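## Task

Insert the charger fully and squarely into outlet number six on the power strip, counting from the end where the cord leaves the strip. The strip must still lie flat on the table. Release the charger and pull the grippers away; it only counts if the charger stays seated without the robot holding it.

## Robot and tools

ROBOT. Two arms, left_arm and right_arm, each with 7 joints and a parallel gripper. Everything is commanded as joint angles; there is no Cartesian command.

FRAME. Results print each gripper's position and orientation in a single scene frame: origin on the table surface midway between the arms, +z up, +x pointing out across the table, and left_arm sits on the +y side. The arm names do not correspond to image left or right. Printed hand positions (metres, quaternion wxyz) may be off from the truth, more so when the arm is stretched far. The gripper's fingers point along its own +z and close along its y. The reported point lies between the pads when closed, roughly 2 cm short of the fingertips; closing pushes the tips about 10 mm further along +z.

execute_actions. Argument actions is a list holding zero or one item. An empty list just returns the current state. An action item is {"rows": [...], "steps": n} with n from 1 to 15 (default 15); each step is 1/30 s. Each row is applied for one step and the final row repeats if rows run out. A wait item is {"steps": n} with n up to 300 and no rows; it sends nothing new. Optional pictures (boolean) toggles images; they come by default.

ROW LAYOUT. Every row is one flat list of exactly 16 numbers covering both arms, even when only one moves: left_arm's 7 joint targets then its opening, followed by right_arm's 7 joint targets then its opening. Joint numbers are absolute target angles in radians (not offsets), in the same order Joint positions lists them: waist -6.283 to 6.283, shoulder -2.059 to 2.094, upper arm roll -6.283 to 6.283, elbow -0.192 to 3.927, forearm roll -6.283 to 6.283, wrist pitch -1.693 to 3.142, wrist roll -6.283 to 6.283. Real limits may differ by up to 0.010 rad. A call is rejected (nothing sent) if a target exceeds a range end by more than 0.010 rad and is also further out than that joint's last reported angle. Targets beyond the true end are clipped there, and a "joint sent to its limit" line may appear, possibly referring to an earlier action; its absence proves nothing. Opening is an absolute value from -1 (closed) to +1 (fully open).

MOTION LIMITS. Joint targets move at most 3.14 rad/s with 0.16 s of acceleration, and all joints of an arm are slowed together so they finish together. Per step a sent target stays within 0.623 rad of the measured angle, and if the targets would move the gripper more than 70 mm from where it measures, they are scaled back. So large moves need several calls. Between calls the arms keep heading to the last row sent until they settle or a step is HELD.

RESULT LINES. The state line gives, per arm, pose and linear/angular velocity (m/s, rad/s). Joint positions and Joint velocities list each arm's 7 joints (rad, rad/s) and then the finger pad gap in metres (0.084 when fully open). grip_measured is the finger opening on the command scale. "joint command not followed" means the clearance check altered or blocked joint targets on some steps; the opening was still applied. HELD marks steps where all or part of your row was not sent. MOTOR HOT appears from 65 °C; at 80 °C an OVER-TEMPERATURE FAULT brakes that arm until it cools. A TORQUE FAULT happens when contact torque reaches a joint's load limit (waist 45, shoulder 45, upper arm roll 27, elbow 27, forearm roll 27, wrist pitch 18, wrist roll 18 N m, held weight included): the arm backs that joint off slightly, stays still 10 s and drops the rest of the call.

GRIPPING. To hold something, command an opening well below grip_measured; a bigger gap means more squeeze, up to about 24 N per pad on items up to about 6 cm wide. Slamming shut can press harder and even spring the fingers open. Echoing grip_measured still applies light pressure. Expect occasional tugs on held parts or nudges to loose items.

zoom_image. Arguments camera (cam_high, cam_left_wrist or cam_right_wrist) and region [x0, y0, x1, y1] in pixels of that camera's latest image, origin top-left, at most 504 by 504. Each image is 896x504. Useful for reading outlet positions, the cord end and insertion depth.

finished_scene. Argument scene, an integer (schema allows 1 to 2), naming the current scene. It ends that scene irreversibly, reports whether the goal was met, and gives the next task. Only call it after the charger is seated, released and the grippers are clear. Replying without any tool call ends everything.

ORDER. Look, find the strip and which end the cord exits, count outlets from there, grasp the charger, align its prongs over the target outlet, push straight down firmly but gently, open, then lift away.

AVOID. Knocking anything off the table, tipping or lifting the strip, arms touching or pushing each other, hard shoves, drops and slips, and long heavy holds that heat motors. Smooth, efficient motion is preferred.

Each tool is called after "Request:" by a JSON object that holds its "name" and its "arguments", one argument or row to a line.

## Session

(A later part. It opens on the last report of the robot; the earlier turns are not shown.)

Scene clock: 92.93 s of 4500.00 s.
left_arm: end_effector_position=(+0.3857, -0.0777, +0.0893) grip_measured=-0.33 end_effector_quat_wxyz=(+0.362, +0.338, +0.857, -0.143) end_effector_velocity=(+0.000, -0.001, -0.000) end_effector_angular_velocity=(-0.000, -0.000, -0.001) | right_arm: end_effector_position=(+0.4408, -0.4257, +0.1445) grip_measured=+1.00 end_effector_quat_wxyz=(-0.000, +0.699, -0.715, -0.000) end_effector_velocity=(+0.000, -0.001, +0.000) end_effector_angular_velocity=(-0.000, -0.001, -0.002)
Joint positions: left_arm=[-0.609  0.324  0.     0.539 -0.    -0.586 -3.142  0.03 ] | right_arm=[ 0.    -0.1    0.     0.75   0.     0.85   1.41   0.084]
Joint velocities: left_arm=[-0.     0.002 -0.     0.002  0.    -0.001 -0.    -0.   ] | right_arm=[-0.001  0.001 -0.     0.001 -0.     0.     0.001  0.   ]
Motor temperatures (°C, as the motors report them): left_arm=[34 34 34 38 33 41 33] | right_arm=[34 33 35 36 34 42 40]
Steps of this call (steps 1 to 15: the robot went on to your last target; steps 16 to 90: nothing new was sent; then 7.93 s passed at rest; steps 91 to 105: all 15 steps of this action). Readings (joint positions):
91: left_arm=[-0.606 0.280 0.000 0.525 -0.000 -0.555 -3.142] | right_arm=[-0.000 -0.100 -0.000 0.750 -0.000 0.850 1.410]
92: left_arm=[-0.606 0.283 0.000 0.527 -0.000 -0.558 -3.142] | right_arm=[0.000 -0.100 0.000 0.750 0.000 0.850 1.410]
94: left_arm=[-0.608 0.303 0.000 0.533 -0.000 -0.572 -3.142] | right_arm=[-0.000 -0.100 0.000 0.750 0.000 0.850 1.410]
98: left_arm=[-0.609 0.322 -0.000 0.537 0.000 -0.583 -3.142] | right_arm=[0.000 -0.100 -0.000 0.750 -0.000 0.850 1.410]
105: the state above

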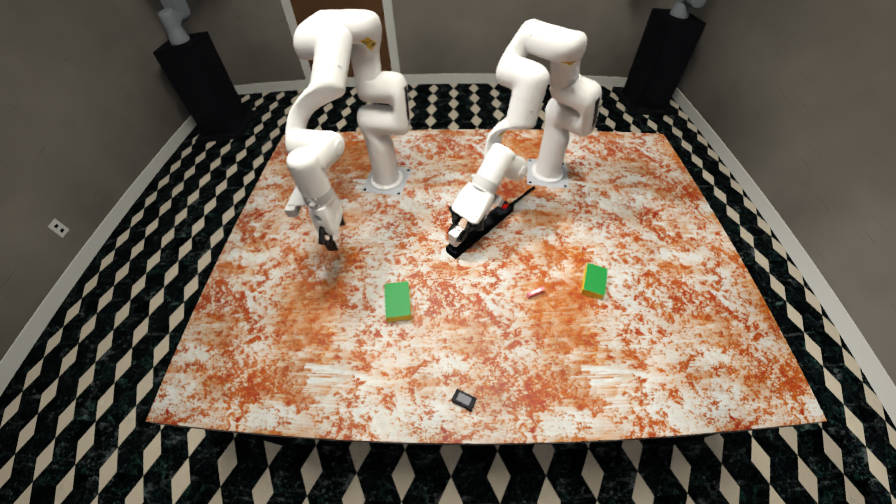

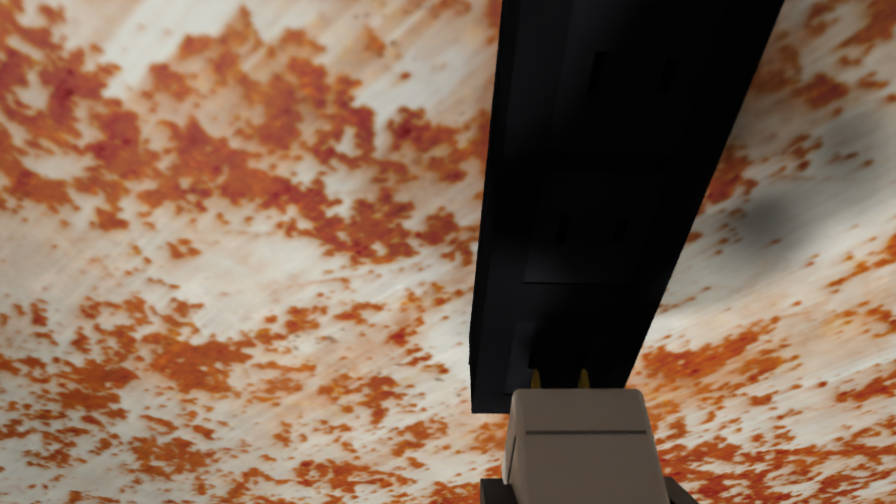

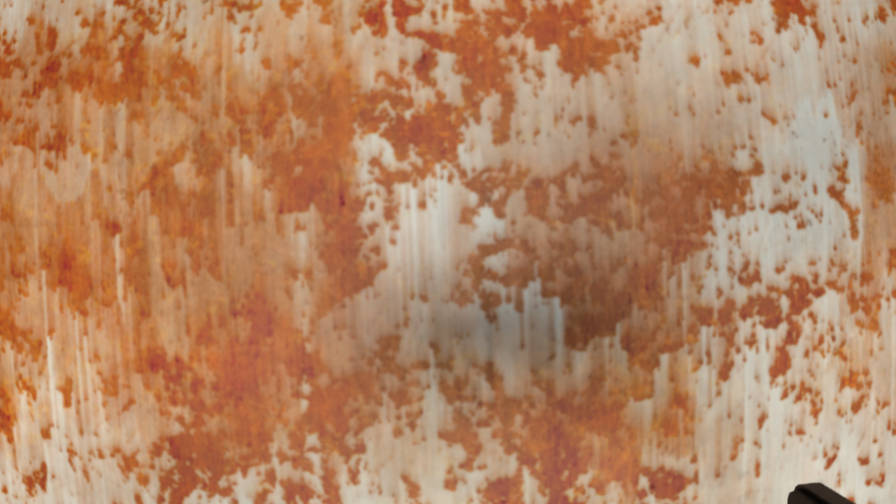

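Request:
{"name": "execute_actions", "arguments": {
  "actions": [
    {"rows":[[-0.6098,0.3445,0,0.5428,0,-0.6017,-3.1416,-1,0,-0.1,0,0.75,0,0.85,1.41,1]]}
  ]
}}

Request:
{"name": "zoom_image", "arguments": {
  "camera": "cam_left_wrist",
  "region": [490,310,650,410]
}}

Request:
{"name": "execute_actions", "arguments": {
  "actions": [
    {"rows":[[-0.6098,0.3555,0,0.545,0,-0.6105,-3.1416,-1,0,-0.1,0,0.75,0,0.85,1.41,1]]}
  ]
}}

Request:
{"name": "zoom_image", "arguments": {
  "camera": "cam_left_wrist",
  "region": [490,310,650,410]
}}

Scene clock: 106.60 s of 4500.00 s.
left_arm: end_effector_position=(+0.3856, -0.0779, +0.0839) grip_measured=-0.33 end_effector_quat_wxyz=(+0.362, +0.338, +0.857, -0.143) end_effector_velocity=(-0.000, +0.000, -0.000) end_effector_angular_velocity=(+0.000, +0.000, +0.000) | right_arm: end_effector_position=(+0.4408, -0.4257, +0.1445) grip_measured=+1.00 end_effector_quat_wxyz=(-0.000, +0.699, -0.715, -0.000) end_effector_velocity=(-0.000, +0.000, +0.000) end_effector_angular_velocity=(+0.000, -0.000, +0.000)
Joint positions: left_arm=[-0.61   0.344 -0.     0.543 -0.    -0.602 -3.142  0.03 ] | right_arm=[-0.    -0.1   -0.     0.75   0.     0.85   1.41   0.084]
Joint velocities: left_arm=[-0.     0.001  0.    -0.    -0.    -0.001  0.    -0.   ] | right_arm=[ 0.    -0.001  0.    -0.001  0.    -0.     0.    -0.   ]
Motor temperatures (°C, as the motors report them): left_arm=[34 34 34 37 33 41 33] | right_arm=[34 33 35 37 34 42 40]
Steps of this call (steps 1 to 15: the robot went on to your last target; steps 16 to 90: nothing new was sent; then 10.17 s passed at rest; steps 91 to 105: all 15 steps of this action). Readings (joint positions):
91: left_arm=[-0.610 0.325 -0.000 0.539 -0.000 -0.586 -3.142] | right_arm=[0.000 -0.100 -0.000 0.750 -0.000 0.850 1.410]
92: left_arm=[-0.610 0.327 -0.000 0.539 -0.000 -0.588 -3.142] | right_arm=[0.000 -0.100 -0.000 0.750 0.000 0.850 1.410]
94: left_arm=[-0.610 0.336 -0.000 0.541 0.000 -0.595 -3.142] | right_arm=[0.000 -0.100 0.000 0.750 -0.000 0.850 1.410]
98: left_arm=[-0.610 0.344 0.000 0.542 -0.000 -0.600 -3.142] | right_arm=[0.000 -0.100 -0.000 0.750 0.000 0.850 1.410]
105: the state above

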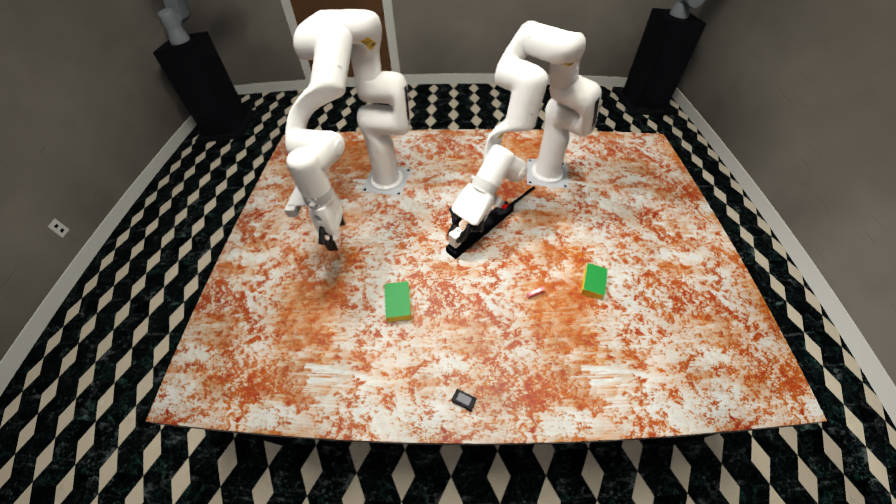

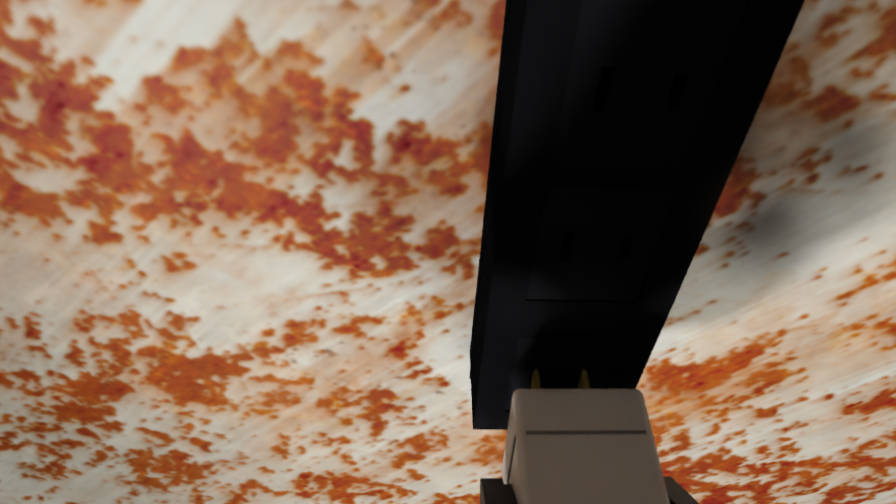

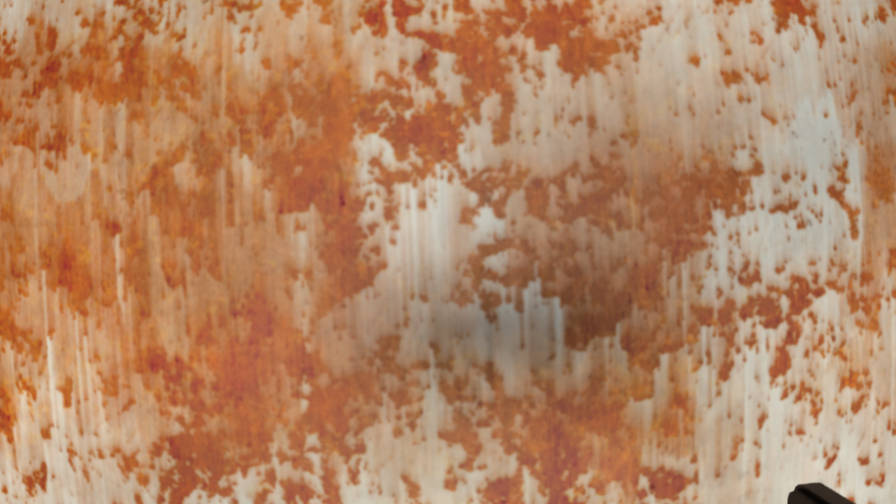

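Region (490, 310, 650, 410) of cam_left_wrist's 896x504 image, scaled by 3.150, with more detail than that image has; it fills the top 315 rows of this view, and the rest is white.

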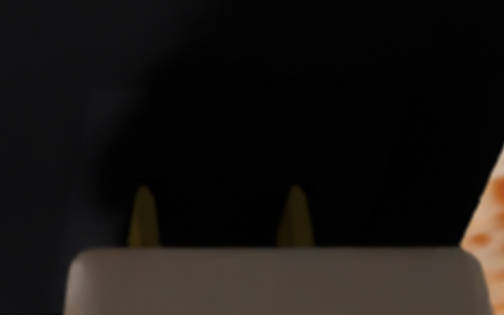

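Scene clock: 107.10 s of 4500.00 s.
left_arm: end_effector_position=(+0.3857, -0.0779, +0.0810) grip_measured=-0.33 end_effector_quat_wxyz=(+0.362, +0.338, +0.857, -0.143) end_effector_velocity=(-0.000, +0.000, -0.000) end_effector_angular_velocity=(+0.001, +0.001, +0.000) | right_arm: end_effector_position=(+0.4408, -0.4257, +0.1445) grip_measured=+1.00 end_effector_quat_wxyz=(-0.000, +0.699, -0.715, -0.000) end_effector_velocity=(-0.000, -0.000, +0.000) end_effector_angular_velocity=(-0.001, -0.001, +0.000)
Joint positions: left_arm=[-0.61   0.355  0.     0.545 -0.    -0.61  -3.142  0.03 ] | right_arm=[ 0.    -0.1    0.     0.75  -0.     0.85   1.41   0.084]
Joint velocities: left_arm=[-0.     0.001  0.     0.     0.    -0.    -0.     0.   ] | right_arm=[-0.    -0.002 -0.001 -0.001 -0.001 -0.    -0.     0.   ]
Motor temperatures (°C, as the motors report them): left_arm=[34 34 34 37 33 41 33] | right_arm=[34 33 35 37 34 42 40]
Steps of this call (steps 1 to 15: all 15 steps of this action). Readings (joint positions):
1: left_arm=[-0.610 0.344 -0.000 0.543 -0.000 -0.602 -3.142] | right_arm=[0.000 -0.100 -0.000 0.750 0.000 0.850 1.410]
2: left_arm=[-0.610 0.346 -0.000 0.543 -0.000 -0.603 -3.142] | right_arm=[-0.000 -0.100 -0.000 0.750 0.000 0.850 1.410]
4: left_arm=[-0.610 0.351 0.000 0.544 -0.000 -0.607 -3.142] | right_arm=[0.000 -0.100 0.000 0.750 0.000 0.850 1.410]
8: left_arm=[-0.610 0.355 0.000 0.545 -0.000 -0.610 -3.142] | right_arm=[0.000 -0.100 0.000 0.750 0.000 0.850 1.410]
15: the state above

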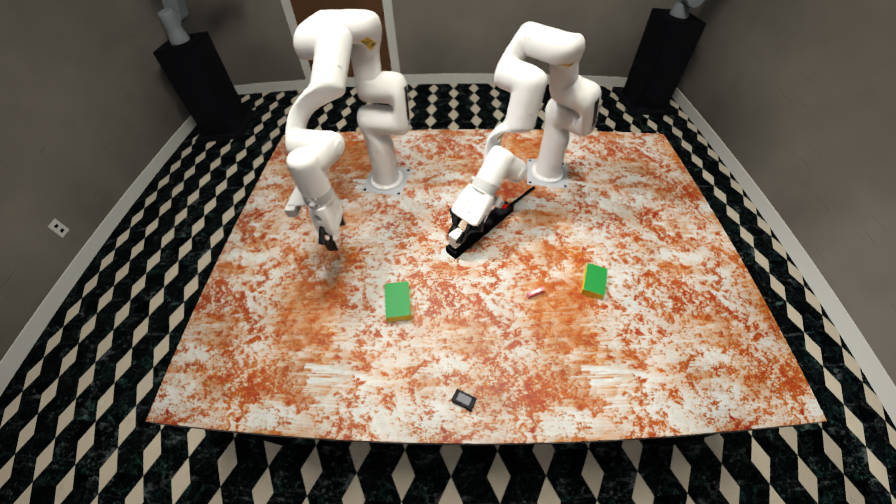

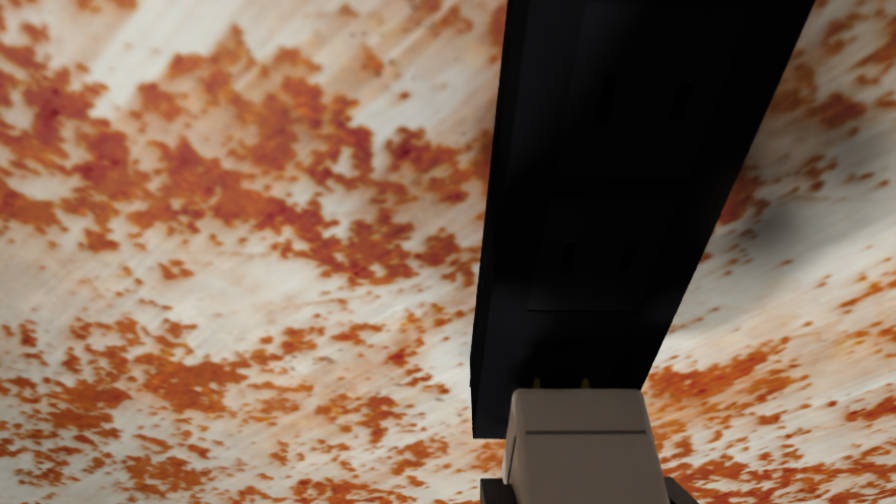

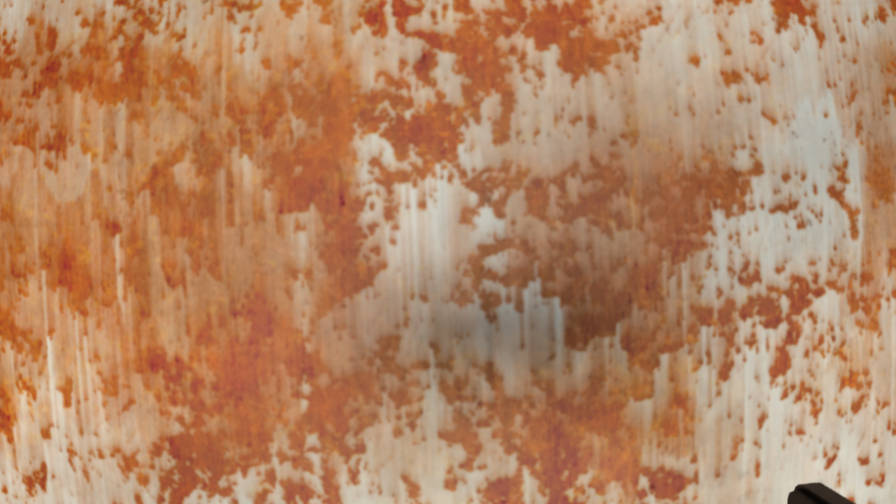

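Region (490, 310, 650, 410) of cam_left_wrist's 896x504 image, scaled by 3.150, with more detail than that image has; it fills the top 315 rows of this view, and the rest is white.

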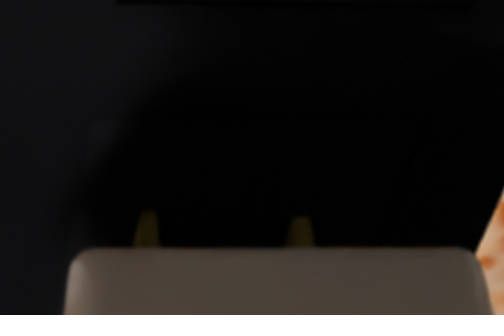

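Entering. Continue.

Request:
{"name": "execute_actions", "arguments": {
  "actions": [
    {"rows":[[-0.6098,0.3838,0,0.5513,0,-0.6325,-3.1416,-1,0,-0.1,0,0.75,0,0.85,1.41,1]]}
  ],
  "pictures": false
}}

Request:
{"name": "execute_actions", "arguments": {
  "actions": [
    {"rows":[[-0.6098,0.412,0,0.5583,0,-0.6537,-3.1416,-1,0,-0.1,0,0.75,0,0.85,1.41,1]]}
  ],
  "pictures": false
}}

Request:
{"name": "execute_actions", "arguments": {
  "actions": [
    {"rows":[[-0.6098,0.4195,0,0.5603,0,-0.6592,-3.1416,-1,0,-0.1,0,0.75,0,0.85,1.41,1]]}
  ]
}}

Request:
{"name": "zoom_image", "arguments": {
  "camera": "cam_high",
  "region": [420,205,520,270]
}}

Scene clock: 115.13 s of 4500.00 s.
left_arm: end_effector_position=(+0.3861, -0.0783, +0.0744) grip_measured=-0.33 end_effector_quat_wxyz=(+0.363, +0.338, +0.856, -0.143) end_effector_velocity=(-0.000, +0.000, -0.001) end_effector_angular_velocity=(+0.001, +0.001, -0.000) | right_arm: end_effector_position=(+0.4408, -0.4257, +0.1445) grip_measured=+1.00 end_effector_quat_wxyz=(-0.000, +0.699, -0.715, -0.000) end_effector_velocity=(+0.000, -0.000, +0.000) end_effector_angular_velocity=(-0.000, -0.001, +0.001)
Joint positions: left_arm=[-0.61   0.383  0.     0.552  0.    -0.633 -3.142  0.03 ] | right_arm=[ 0.    -0.1    0.     0.75  -0.     0.85   1.41   0.084]
Joint velocities: left_arm=[-0.     0.002  0.     0.001  0.    -0.     0.     0.   ] | right_arm=[-0.    -0.     0.     0.001 -0.     0.    -0.001  0.   ]
Motor temperatures (°C, as the motors report them): left_arm=[34 34 34 37 33 41 33] | right_arm=[34 33 35 37 34 42 40]
Steps of this call (steps 1 to 15: the robot went on to your last target; steps 16 to 90: nothing new was sent; then 4.53 s passed at rest; steps 91 to 105: all 15 steps of this action). Readings (joint positions):
91: left_arm=[-0.610 0.356 0.000 0.545 -0.000 -0.611 -3.142] | right_arm=[0.000 -0.100 0.000 0.750 0.000 0.850 1.410]
92: left_arm=[-0.610 0.358 -0.000 0.546 -0.000 -0.614 -3.142] | right_arm=[0.000 -0.100 0.000 0.750 0.000 0.850 1.410]
94: left_arm=[-0.610 0.371 -0.000 0.549 0.000 -0.623 -3.142] | right_arm=[0.000 -0.100 -0.000 0.750 0.000 0.850 1.410]
98: left_arm=[-0.610 0.381 -0.000 0.551 0.000 -0.632 -3.142] | right_arm=[0.000 -0.100 -0.000 0.750 0.000 0.850 1.410]
105: the state above

Scene clock: 115.63 s of 4500.00 s.
left_arm: end_effector_position=(+0.3867, -0.0788, +0.0678) grip_measured=-0.33 end_effector_quat_wxyz=(+0.364, +0.338, +0.856, -0.144) end_effector_velocity=(-0.001, +0.001, -0.001) end_effector_angular_velocity=(+0.002, +0.002, +0.000) | right_arm: end_effector_position=(+0.4408, -0.4257, +0.1445) grip_measured=+1.00 end_effector_quat_wxyz=(-0.000, +0.699, -0.715, -0.000) end_effector_velocity=(-0.000, -0.000, -0.000) end_effector_angular_velocity=(+0.000, +0.000, -0.003)
Joint positions: left_arm=[-0.61   0.411  0.     0.56  -0.    -0.655 -3.142  0.03 ] | right_arm=[ 0.    -0.1    0.     0.75  -0.     0.85   1.41   0.084]
Joint velocities: left_arm=[ 0.     0.001  0.    -0.002  0.    -0.001 -0.     0.   ] | right_arm=[ 0.    -0.001 -0.001 -0.001  0.     0.     0.002 -0.   ]
Motor temperatures (°C, as the motors report them): left_arm=[34 34 34 37 33 41 33] | right_arm=[34 33 35 37 34 42 40]
Steps of this call (steps 1 to 15: all 15 steps of this action). Readings (joint positions):
1: left_arm=[-0.610 0.383 -0.000 0.552 0.000 -0.633 -3.142] | right_arm=[0.000 -0.100 0.000 0.750 -0.000 0.850 1.410]
2: left_arm=[-0.610 0.386 -0.000 0.553 -0.000 -0.636 -3.142] | right_arm=[0.000 -0.100 0.000 0.750 0.000 0.850 1.410]
4: left_arm=[-0.610 0.397 0.000 0.558 -0.000 -0.648 -3.142] | right_arm=[0.000 -0.100 0.000 0.750 -0.000 0.850 1.410]
8: left_arm=[-0.610 0.409 0.000 0.561 -0.000 -0.654 -3.142] | right_arm=[0.000 -0.100 -0.000 0.750 0.000 0.850 1.410]
15: the state above

Scene clock: 116.13 s of 4500.00 s.
left_arm: end_effector_position=(+0.3869, -0.0788, +0.0669) grip_measured=-0.33 end_effector_quat_wxyz=(+0.366, +0.337, +0.855, -0.144) end_effector_velocity=(+0.001, -0.000, -0.000) end_effector_angular_velocity=(-0.004, -0.005, +0.001) | right_arm: end_effector_position=(+0.4408, -0.4257, +0.1445) grip_measured=+1.00 end_effector_quat_wxyz=(-0.000, +0.699, -0.715, -0.000) end_effector_velocity=(-0.000, +0.000, -0.000) end_effector_angular_velocity=(+0.000, +0.001, +0.001)
Joint positions: left_arm=[-0.61   0.418  0.     0.561 -0.    -0.666 -3.142  0.03 ] | right_arm=[ 0.    -0.1    0.     0.75  -0.     0.85   1.41   0.084]
Joint velocities: left_arm=[ 0.     0.006  0.     0.002 -0.    -0.01  -0.     0.   ] | right_arm=[ 0.001  0.    -0.    -0.001  0.    -0.    -0.001 -0.   ]
Motor temperatures (°C, as the motors report them): left_arm=[34 34 34 37 33 41 33] | right_arm=[34 33 35 37 34 42 40]
Steps of this call (steps 1 to 15: all 15 steps of this action). Readings (joint positions):
1: left_arm=[-0.610 0.411 0.000 0.560 -0.000 -0.655 -3.142] | right_arm=[0.000 -0.100 0.000 0.750 -0.000 0.850 1.410]
2: left_arm=[-0.610 0.412 0.000 0.560 -0.000 -0.656 -3.142] | right_arm=[0.000 -0.100 0.000 0.750 -0.000 0.850 1.410]
4: left_arm=[-0.610 0.414 0.000 0.561 -0.000 -0.659 -3.142] | right_arm=[0.000 -0.100 0.000 0.750 -0.000 0.850 1.410]
8: left_arm=[-0.610 0.416 0.000 0.561 -0.000 -0.662 -3.142] | right_arm=[-0.000 -0.100 -0.000 0.750 0.000 0.850 1.410]
15: the state above

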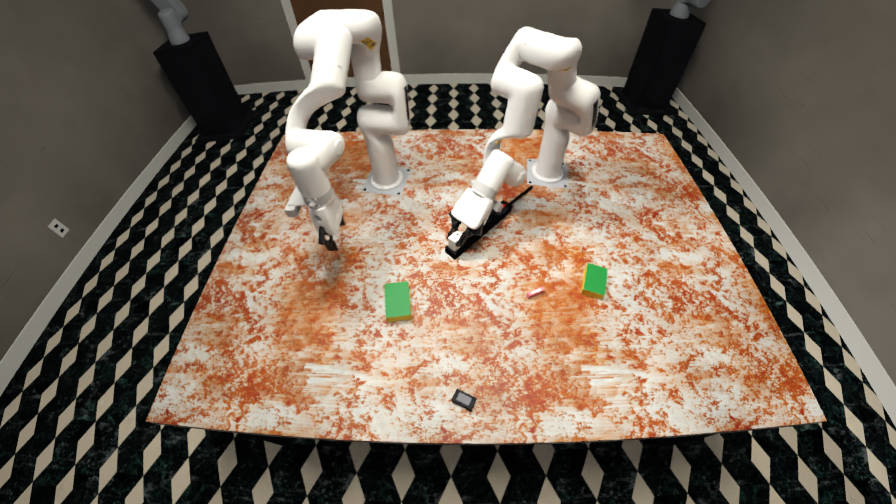

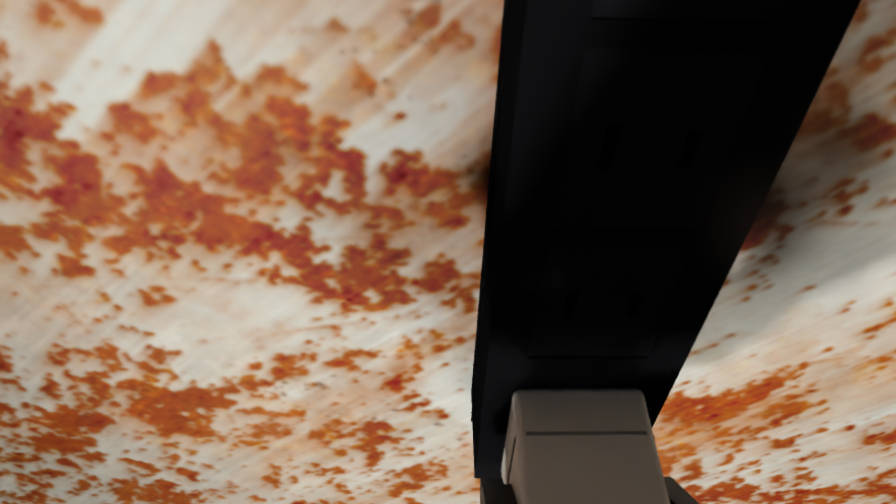

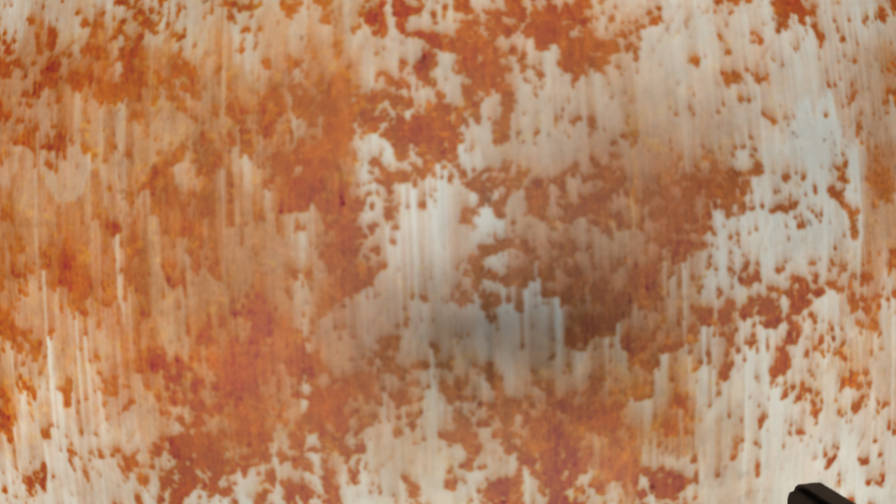

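Region (420, 205, 520, 270) of cam_high's 896x504 image, scaled by 5.040, with more detail than that image has; it fills the top 328 rows of this view, and the rest is white.

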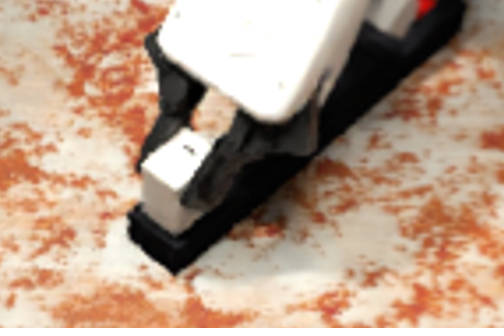

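Bottomed out. Release.

Request:
{"name": "execute_actions", "arguments": {
  "actions": [
    {"rows":[[-0.6098,0.412,0,0.5583,0,-0.6537,-3.1416,1,0,-0.1,0,0.75,0,0.85,1.41,1]],"steps":12}
  ],
  "pictures": false
}}

Request:
{"name": "execute_actions", "arguments": {
  "actions": [
    {"rows":[[-0.6098,0.1,0,0.52,0,-0.38,-3.1416,1,0,-0.1,0,0.75,0,0.85,1.41,1]]}
  ]
}}

Request:
{"name": "execute_actions", "arguments": {
  "actions": [
    {"rows":[[0,-0.1,0,0.55,0,-0.1,-3.1416,1,0,-0.1,0,0.75,0,0.85,1.41,1]]}
  ],
  "pictures": false
}}

Request:
{"name": "execute_actions", "arguments": {
  "actions": [
    {"steps":18}
  ]
}}

Request:
{"name": "zoom_image", "arguments": {
  "camera": "cam_high",
  "region": [430,175,550,270]
}}

Scene clock: 124.37 s of 4500.00 s.
left_arm: end_effector_position=(+0.3847, -0.0774, +0.0642) grip_measured=+1.00 end_effector_quat_wxyz=(+0.360, +0.339, +0.858, -0.142) end_effector_velocity=(+0.007, -0.004, +0.013) end_effector_angular_velocity=(-0.021, -0.023, +0.003) | right_arm: end_effector_position=(+0.4408, -0.4257, +0.1445) grip_measured=+1.00 end_effector_quat_wxyz=(-0.000, +0.699, -0.715, -0.000) end_effector_velocity=(+0.000, -0.000, +0.000) end_effector_angular_velocity=(-0.000, -0.001, +0.000)
Joint positions: left_arm=[-0.61   0.414 -0.     0.557  0.    -0.653 -3.142  0.084] | right_arm=[ 0.    -0.1   -0.     0.75  -0.     0.85   1.41   0.084]
Joint velocities: left_arm=[ 0.001 -0.015  0.002  0.009 -0.001 -0.008  0.     0.001] | right_arm=[-0.    -0.001 -0.     0.    -0.    -0.    -0.001  0.   ]
Motor temperatures (°C, as the motors report them): left_arm=[34 33 34 36 33 42 33] | right_arm=[34 33 35 37 34 42 40]
Steps of this call (steps 1 to 15: the robot went on to your last target; steps 16 to 90: nothing new was sent; then 4.83 s passed at rest; steps 91 to 102: all 12 steps of this action). Readings (joint positions):
91: left_arm=[-0.610 0.419 0.000 0.560 -0.000 -0.668 -3.142] | right_arm=[0.000 -0.100 0.000 0.750 -0.000 0.850 1.410]
92: left_arm=[-0.610 0.420 -0.000 0.559 0.000 -0.661 -3.142] | right_arm=[-0.000 -0.100 0.000 0.750 0.000 0.850 1.410]
94: left_arm=[-0.610 0.424 -0.001 0.550 0.000 -0.652 -3.142] | right_arm=[0.000 -0.100 -0.000 0.750 0.000 0.850 1.410]
98: left_arm=[-0.610 0.418 -0.001 0.554 0.000 -0.651 -3.142] | right_arm=[0.000 -0.100 -0.000 0.750 0.000 0.850 1.410]
102: the state above

Scene clock: 124.87 s of 4500.00 s.
left_arm: end_effector_position=(+0.3853, -0.0775, +0.1495) grip_measured=+1.00 end_effector_quat_wxyz=(+0.361, +0.338, +0.857, -0.142) end_effector_velocity=(-0.005, +0.005, -0.004) end_effector_angular_velocity=(+0.022, +0.024, +0.001) | right_arm: end_effector_position=(+0.4408, -0.4257, +0.1445) grip_measured=+1.00 end_effector_quat_wxyz=(-0.000, +0.699, -0.715, -0.000) end_effector_velocity=(-0.000, -0.000, +0.000) end_effector_angular_velocity=(-0.000, -0.000, -0.002)
Joint positions: left_arm=[-0.61   0.104  0.     0.519 -0.    -0.382 -3.142  0.084] | right_arm=[ 0.    -0.1   -0.     0.75  -0.     0.85   1.41   0.084]
Joint velocities: left_arm=[ 0.001 -0.018  0.    -0.01  -0.     0.04   0.    -0.   ] | right_arm=[-0.001 -0.     0.    -0.     0.     0.     0.001 -0.   ]
Motor temperatures (°C, as the motors report them): left_arm=[34 33 34 36 33 42 33] | right_arm=[34 33 35 37 34 42 40]
Steps of this call (steps 1 to 15: all 15 steps of this action). Readings (joint positions):
1: left_arm=[-0.610 0.414 -0.000 0.557 0.000 -0.653 -3.142] | right_arm=[0.000 -0.100 0.000 0.750 -0.000 0.850 1.410]
2: left_arm=[-0.610 0.410 -0.000 0.556 0.000 -0.648 -3.142] | right_arm=[0.000 -0.100 -0.000 0.750 0.000 0.850 1.410]
4: left_arm=[-0.610 0.364 0.000 0.548 0.000 -0.602 -3.142] | right_arm=[0.000 -0.100 -0.000 0.750 0.000 0.850 1.410]
8: left_arm=[-0.610 0.175 -0.000 0.533 0.000 -0.451 -3.142] | right_arm=[0.000 -0.100 -0.000 0.750 -0.000 0.850 1.410]
15: the state above

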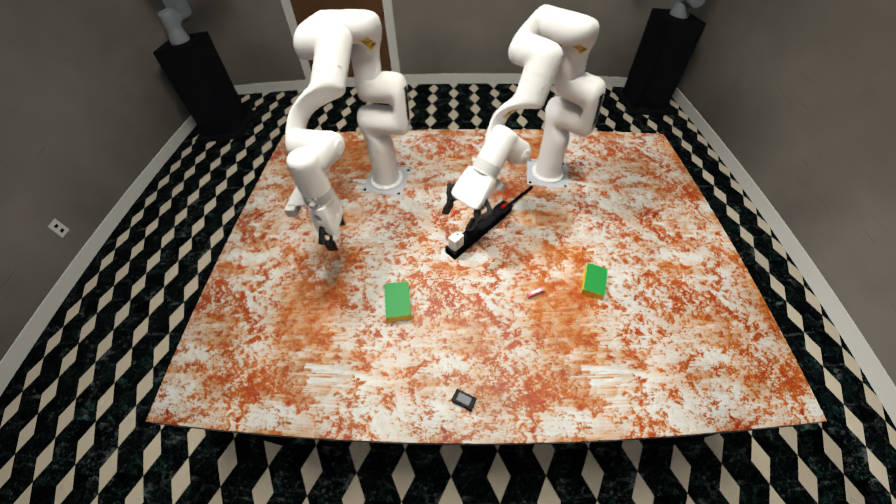

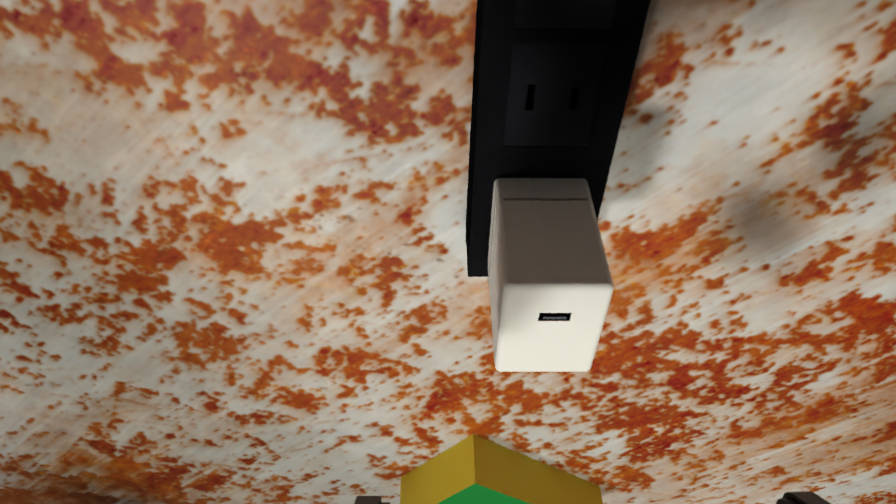

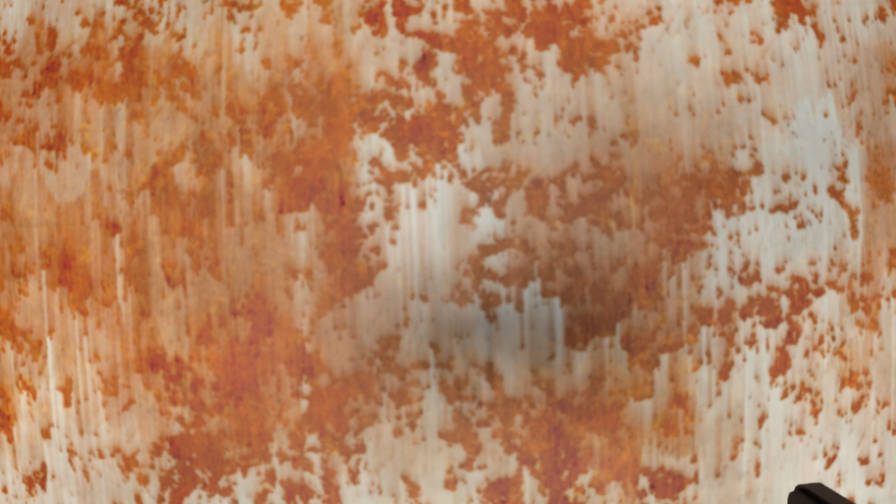

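Scene clock: 125.37 s of 4500.00 s.
left_arm: end_effector_position=(+0.4850, +0.0794, +0.1820) grip_measured=+1.00 end_effector_quat_wxyz=(+0.368, +0.182, +0.909, -0.074) end_effector_velocity=(+0.156, +0.400, +0.076) end_effector_angular_velocity=(+0.024, +0.059, +0.819) | right_arm: end_effector_position=(+0.4408, -0.4257, +0.1445) grip_measured=+1.00 end_effector_quat_wxyz=(-0.000, +0.699, -0.715, -0.000) end_effector_velocity=(+0.000, +0.000, +0.000) end_effector_angular_velocity=(+0.000, -0.000, +0.002)
Joint positions: left_arm=[-0.254 -0.015  0.001  0.537 -0.    -0.217 -3.142  0.084] | right_arm=[ 0.    -0.1    0.     0.75  -0.     0.85   1.41   0.084]
Joint velocities: left_arm=[ 0.822 -0.275 -0.002  0.04   0.     0.378 -0.     0.   ] | right_arm=[ 0.001  0.     0.     0.     0.    -0.    -0.001  0.   ]
Motor temperatures (°C, as the motors report them): left_arm=[34 33 34 36 33 42 33] | right_arm=[34 33 35 37 34 42 40]
Steps of this call (steps 1 to 15: all 15 steps of this action). Readings (joint positions):
1: left_arm=[-0.610 0.103 0.000 0.519 -0.000 -0.381 -3.142] | right_arm=[0.000 -0.100 -0.000 0.750 -0.000 0.850 1.410]
2: left_arm=[-0.605 0.102 -0.001 0.519 0.000 -0.378 -3.142] | right_arm=[-0.000 -0.100 -0.000 0.750 0.000 0.850 1.410]
4: left_arm=[-0.564 0.088 -0.006 0.521 0.001 -0.357 -3.142] | right_arm=[-0.000 -0.100 -0.000 0.750 0.000 0.850 1.410]
8: left_arm=[-0.446 0.049 0.001 0.528 -0.000 -0.306 -3.142] | right_arm=[0.000 -0.100 -0.000 0.750 -0.000 0.850 1.410]
15: the state above

Scene clock: 125.97 s of 4500.00 s.
left_arm: end_effector_position=(+0.5154, +0.2061, +0.2054) grip_measured=+1.00 end_effector_quat_wxyz=(+0.365, +0.067, +0.928, -0.026) end_effector_velocity=(+0.002, +0.008, +0.003) end_effector_angular_velocity=(-0.002, -0.005, +0.017) | right_arm: end_effector_position=(+0.4408, -0.4257, +0.1445) grip_measured=+1.00 end_effector_quat_wxyz=(-0.000, +0.699, -0.715, -0.000) end_effector_velocity=(+0.000, -0.000, +0.000) end_effector_angular_velocity=(-0.000, -0.000, -0.001)
Joint positions: left_arm=[-0.001 -0.099 -0.001  0.55   0.    -0.1   -3.142  0.084] | right_arm=[ 0.    -0.1   -0.     0.75  -0.     0.85   1.41   0.084]
Joint velocities: left_arm=[ 0.009 -0.004  0.007  0.003 -0.001  0.002  0.     0.   ] | right_arm=[-0.     0.    -0.     0.    -0.     0.     0.001 -0.   ]
Motor temperatures (°C, as the motors report them): left_arm=[34 33 34 36 33 42 33] | right_arm=[34 33 35 37 34 42 40]
Steps of this call (steps 1 to 18: the robot went on to your last target). Readings (joint positions):
1: left_arm=[-0.226 -0.024 0.001 0.539 -0.000 -0.205 -3.142] | right_arm=[-0.000 -0.100 -0.000 0.750 0.000 0.850 1.410]
2: left_arm=[-0.199 -0.033 0.000 0.540 -0.000 -0.192 -3.142] | right_arm=[0.000 -0.100 -0.000 0.750 0.000 0.850 1.410]
4: left_arm=[-0.144 -0.052 0.000 0.543 -0.000 -0.166 -3.142] | right_arm=[0.000 -0.100 -0.000 0.750 0.000 0.850 1.410]
8: left_arm=[-0.041 -0.087 0.002 0.548 -0.000 -0.119 -3.142] | right_arm=[0.000 -0.100 0.000 0.750 0.000 0.850 1.410]
18: the state above

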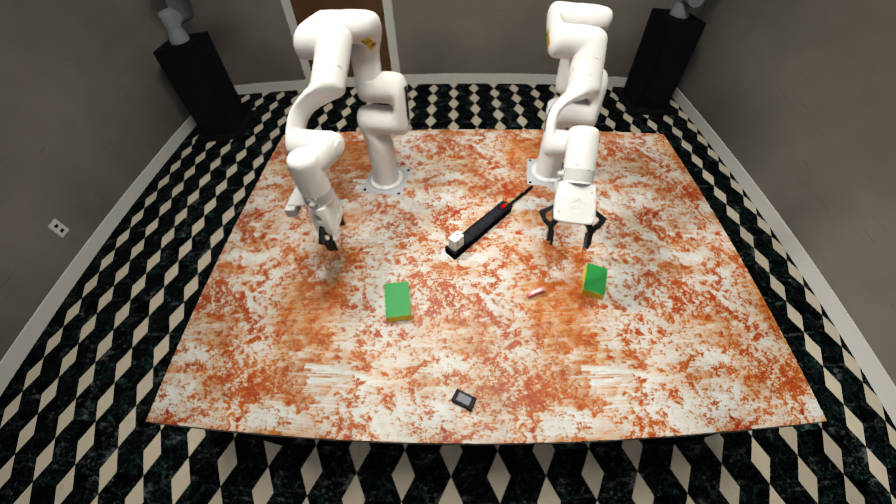

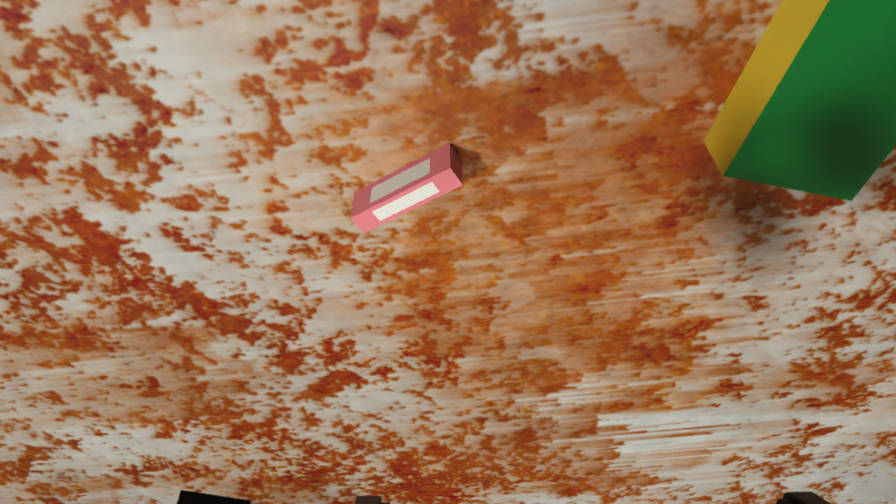

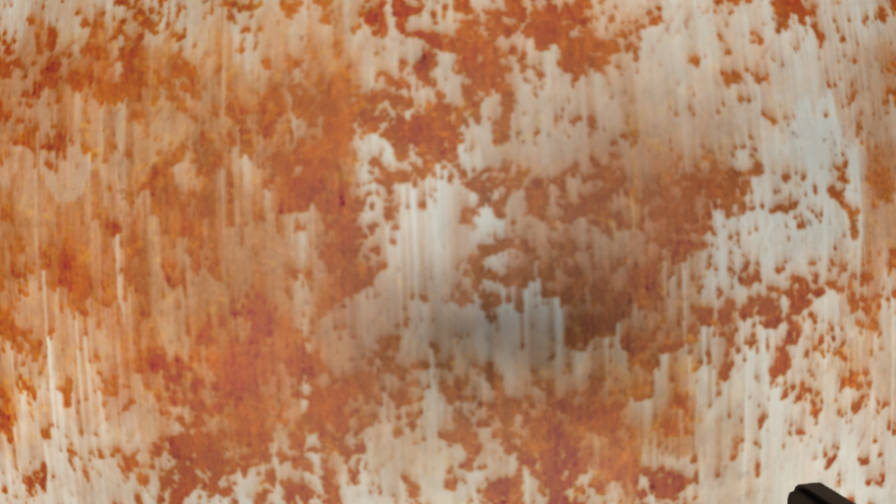

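Region (430, 175, 550, 270) of cam_high's 896x504 image, scaled by 4.200, with more detail than that image has; it fills the top 399 rows of this view, and the rest is white.

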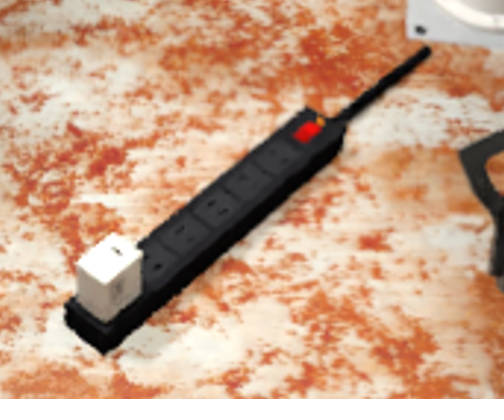

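Request:
{"name": "finished_scene", "arguments": {
  "scene": 2
}}

The scene is finished: the task was done.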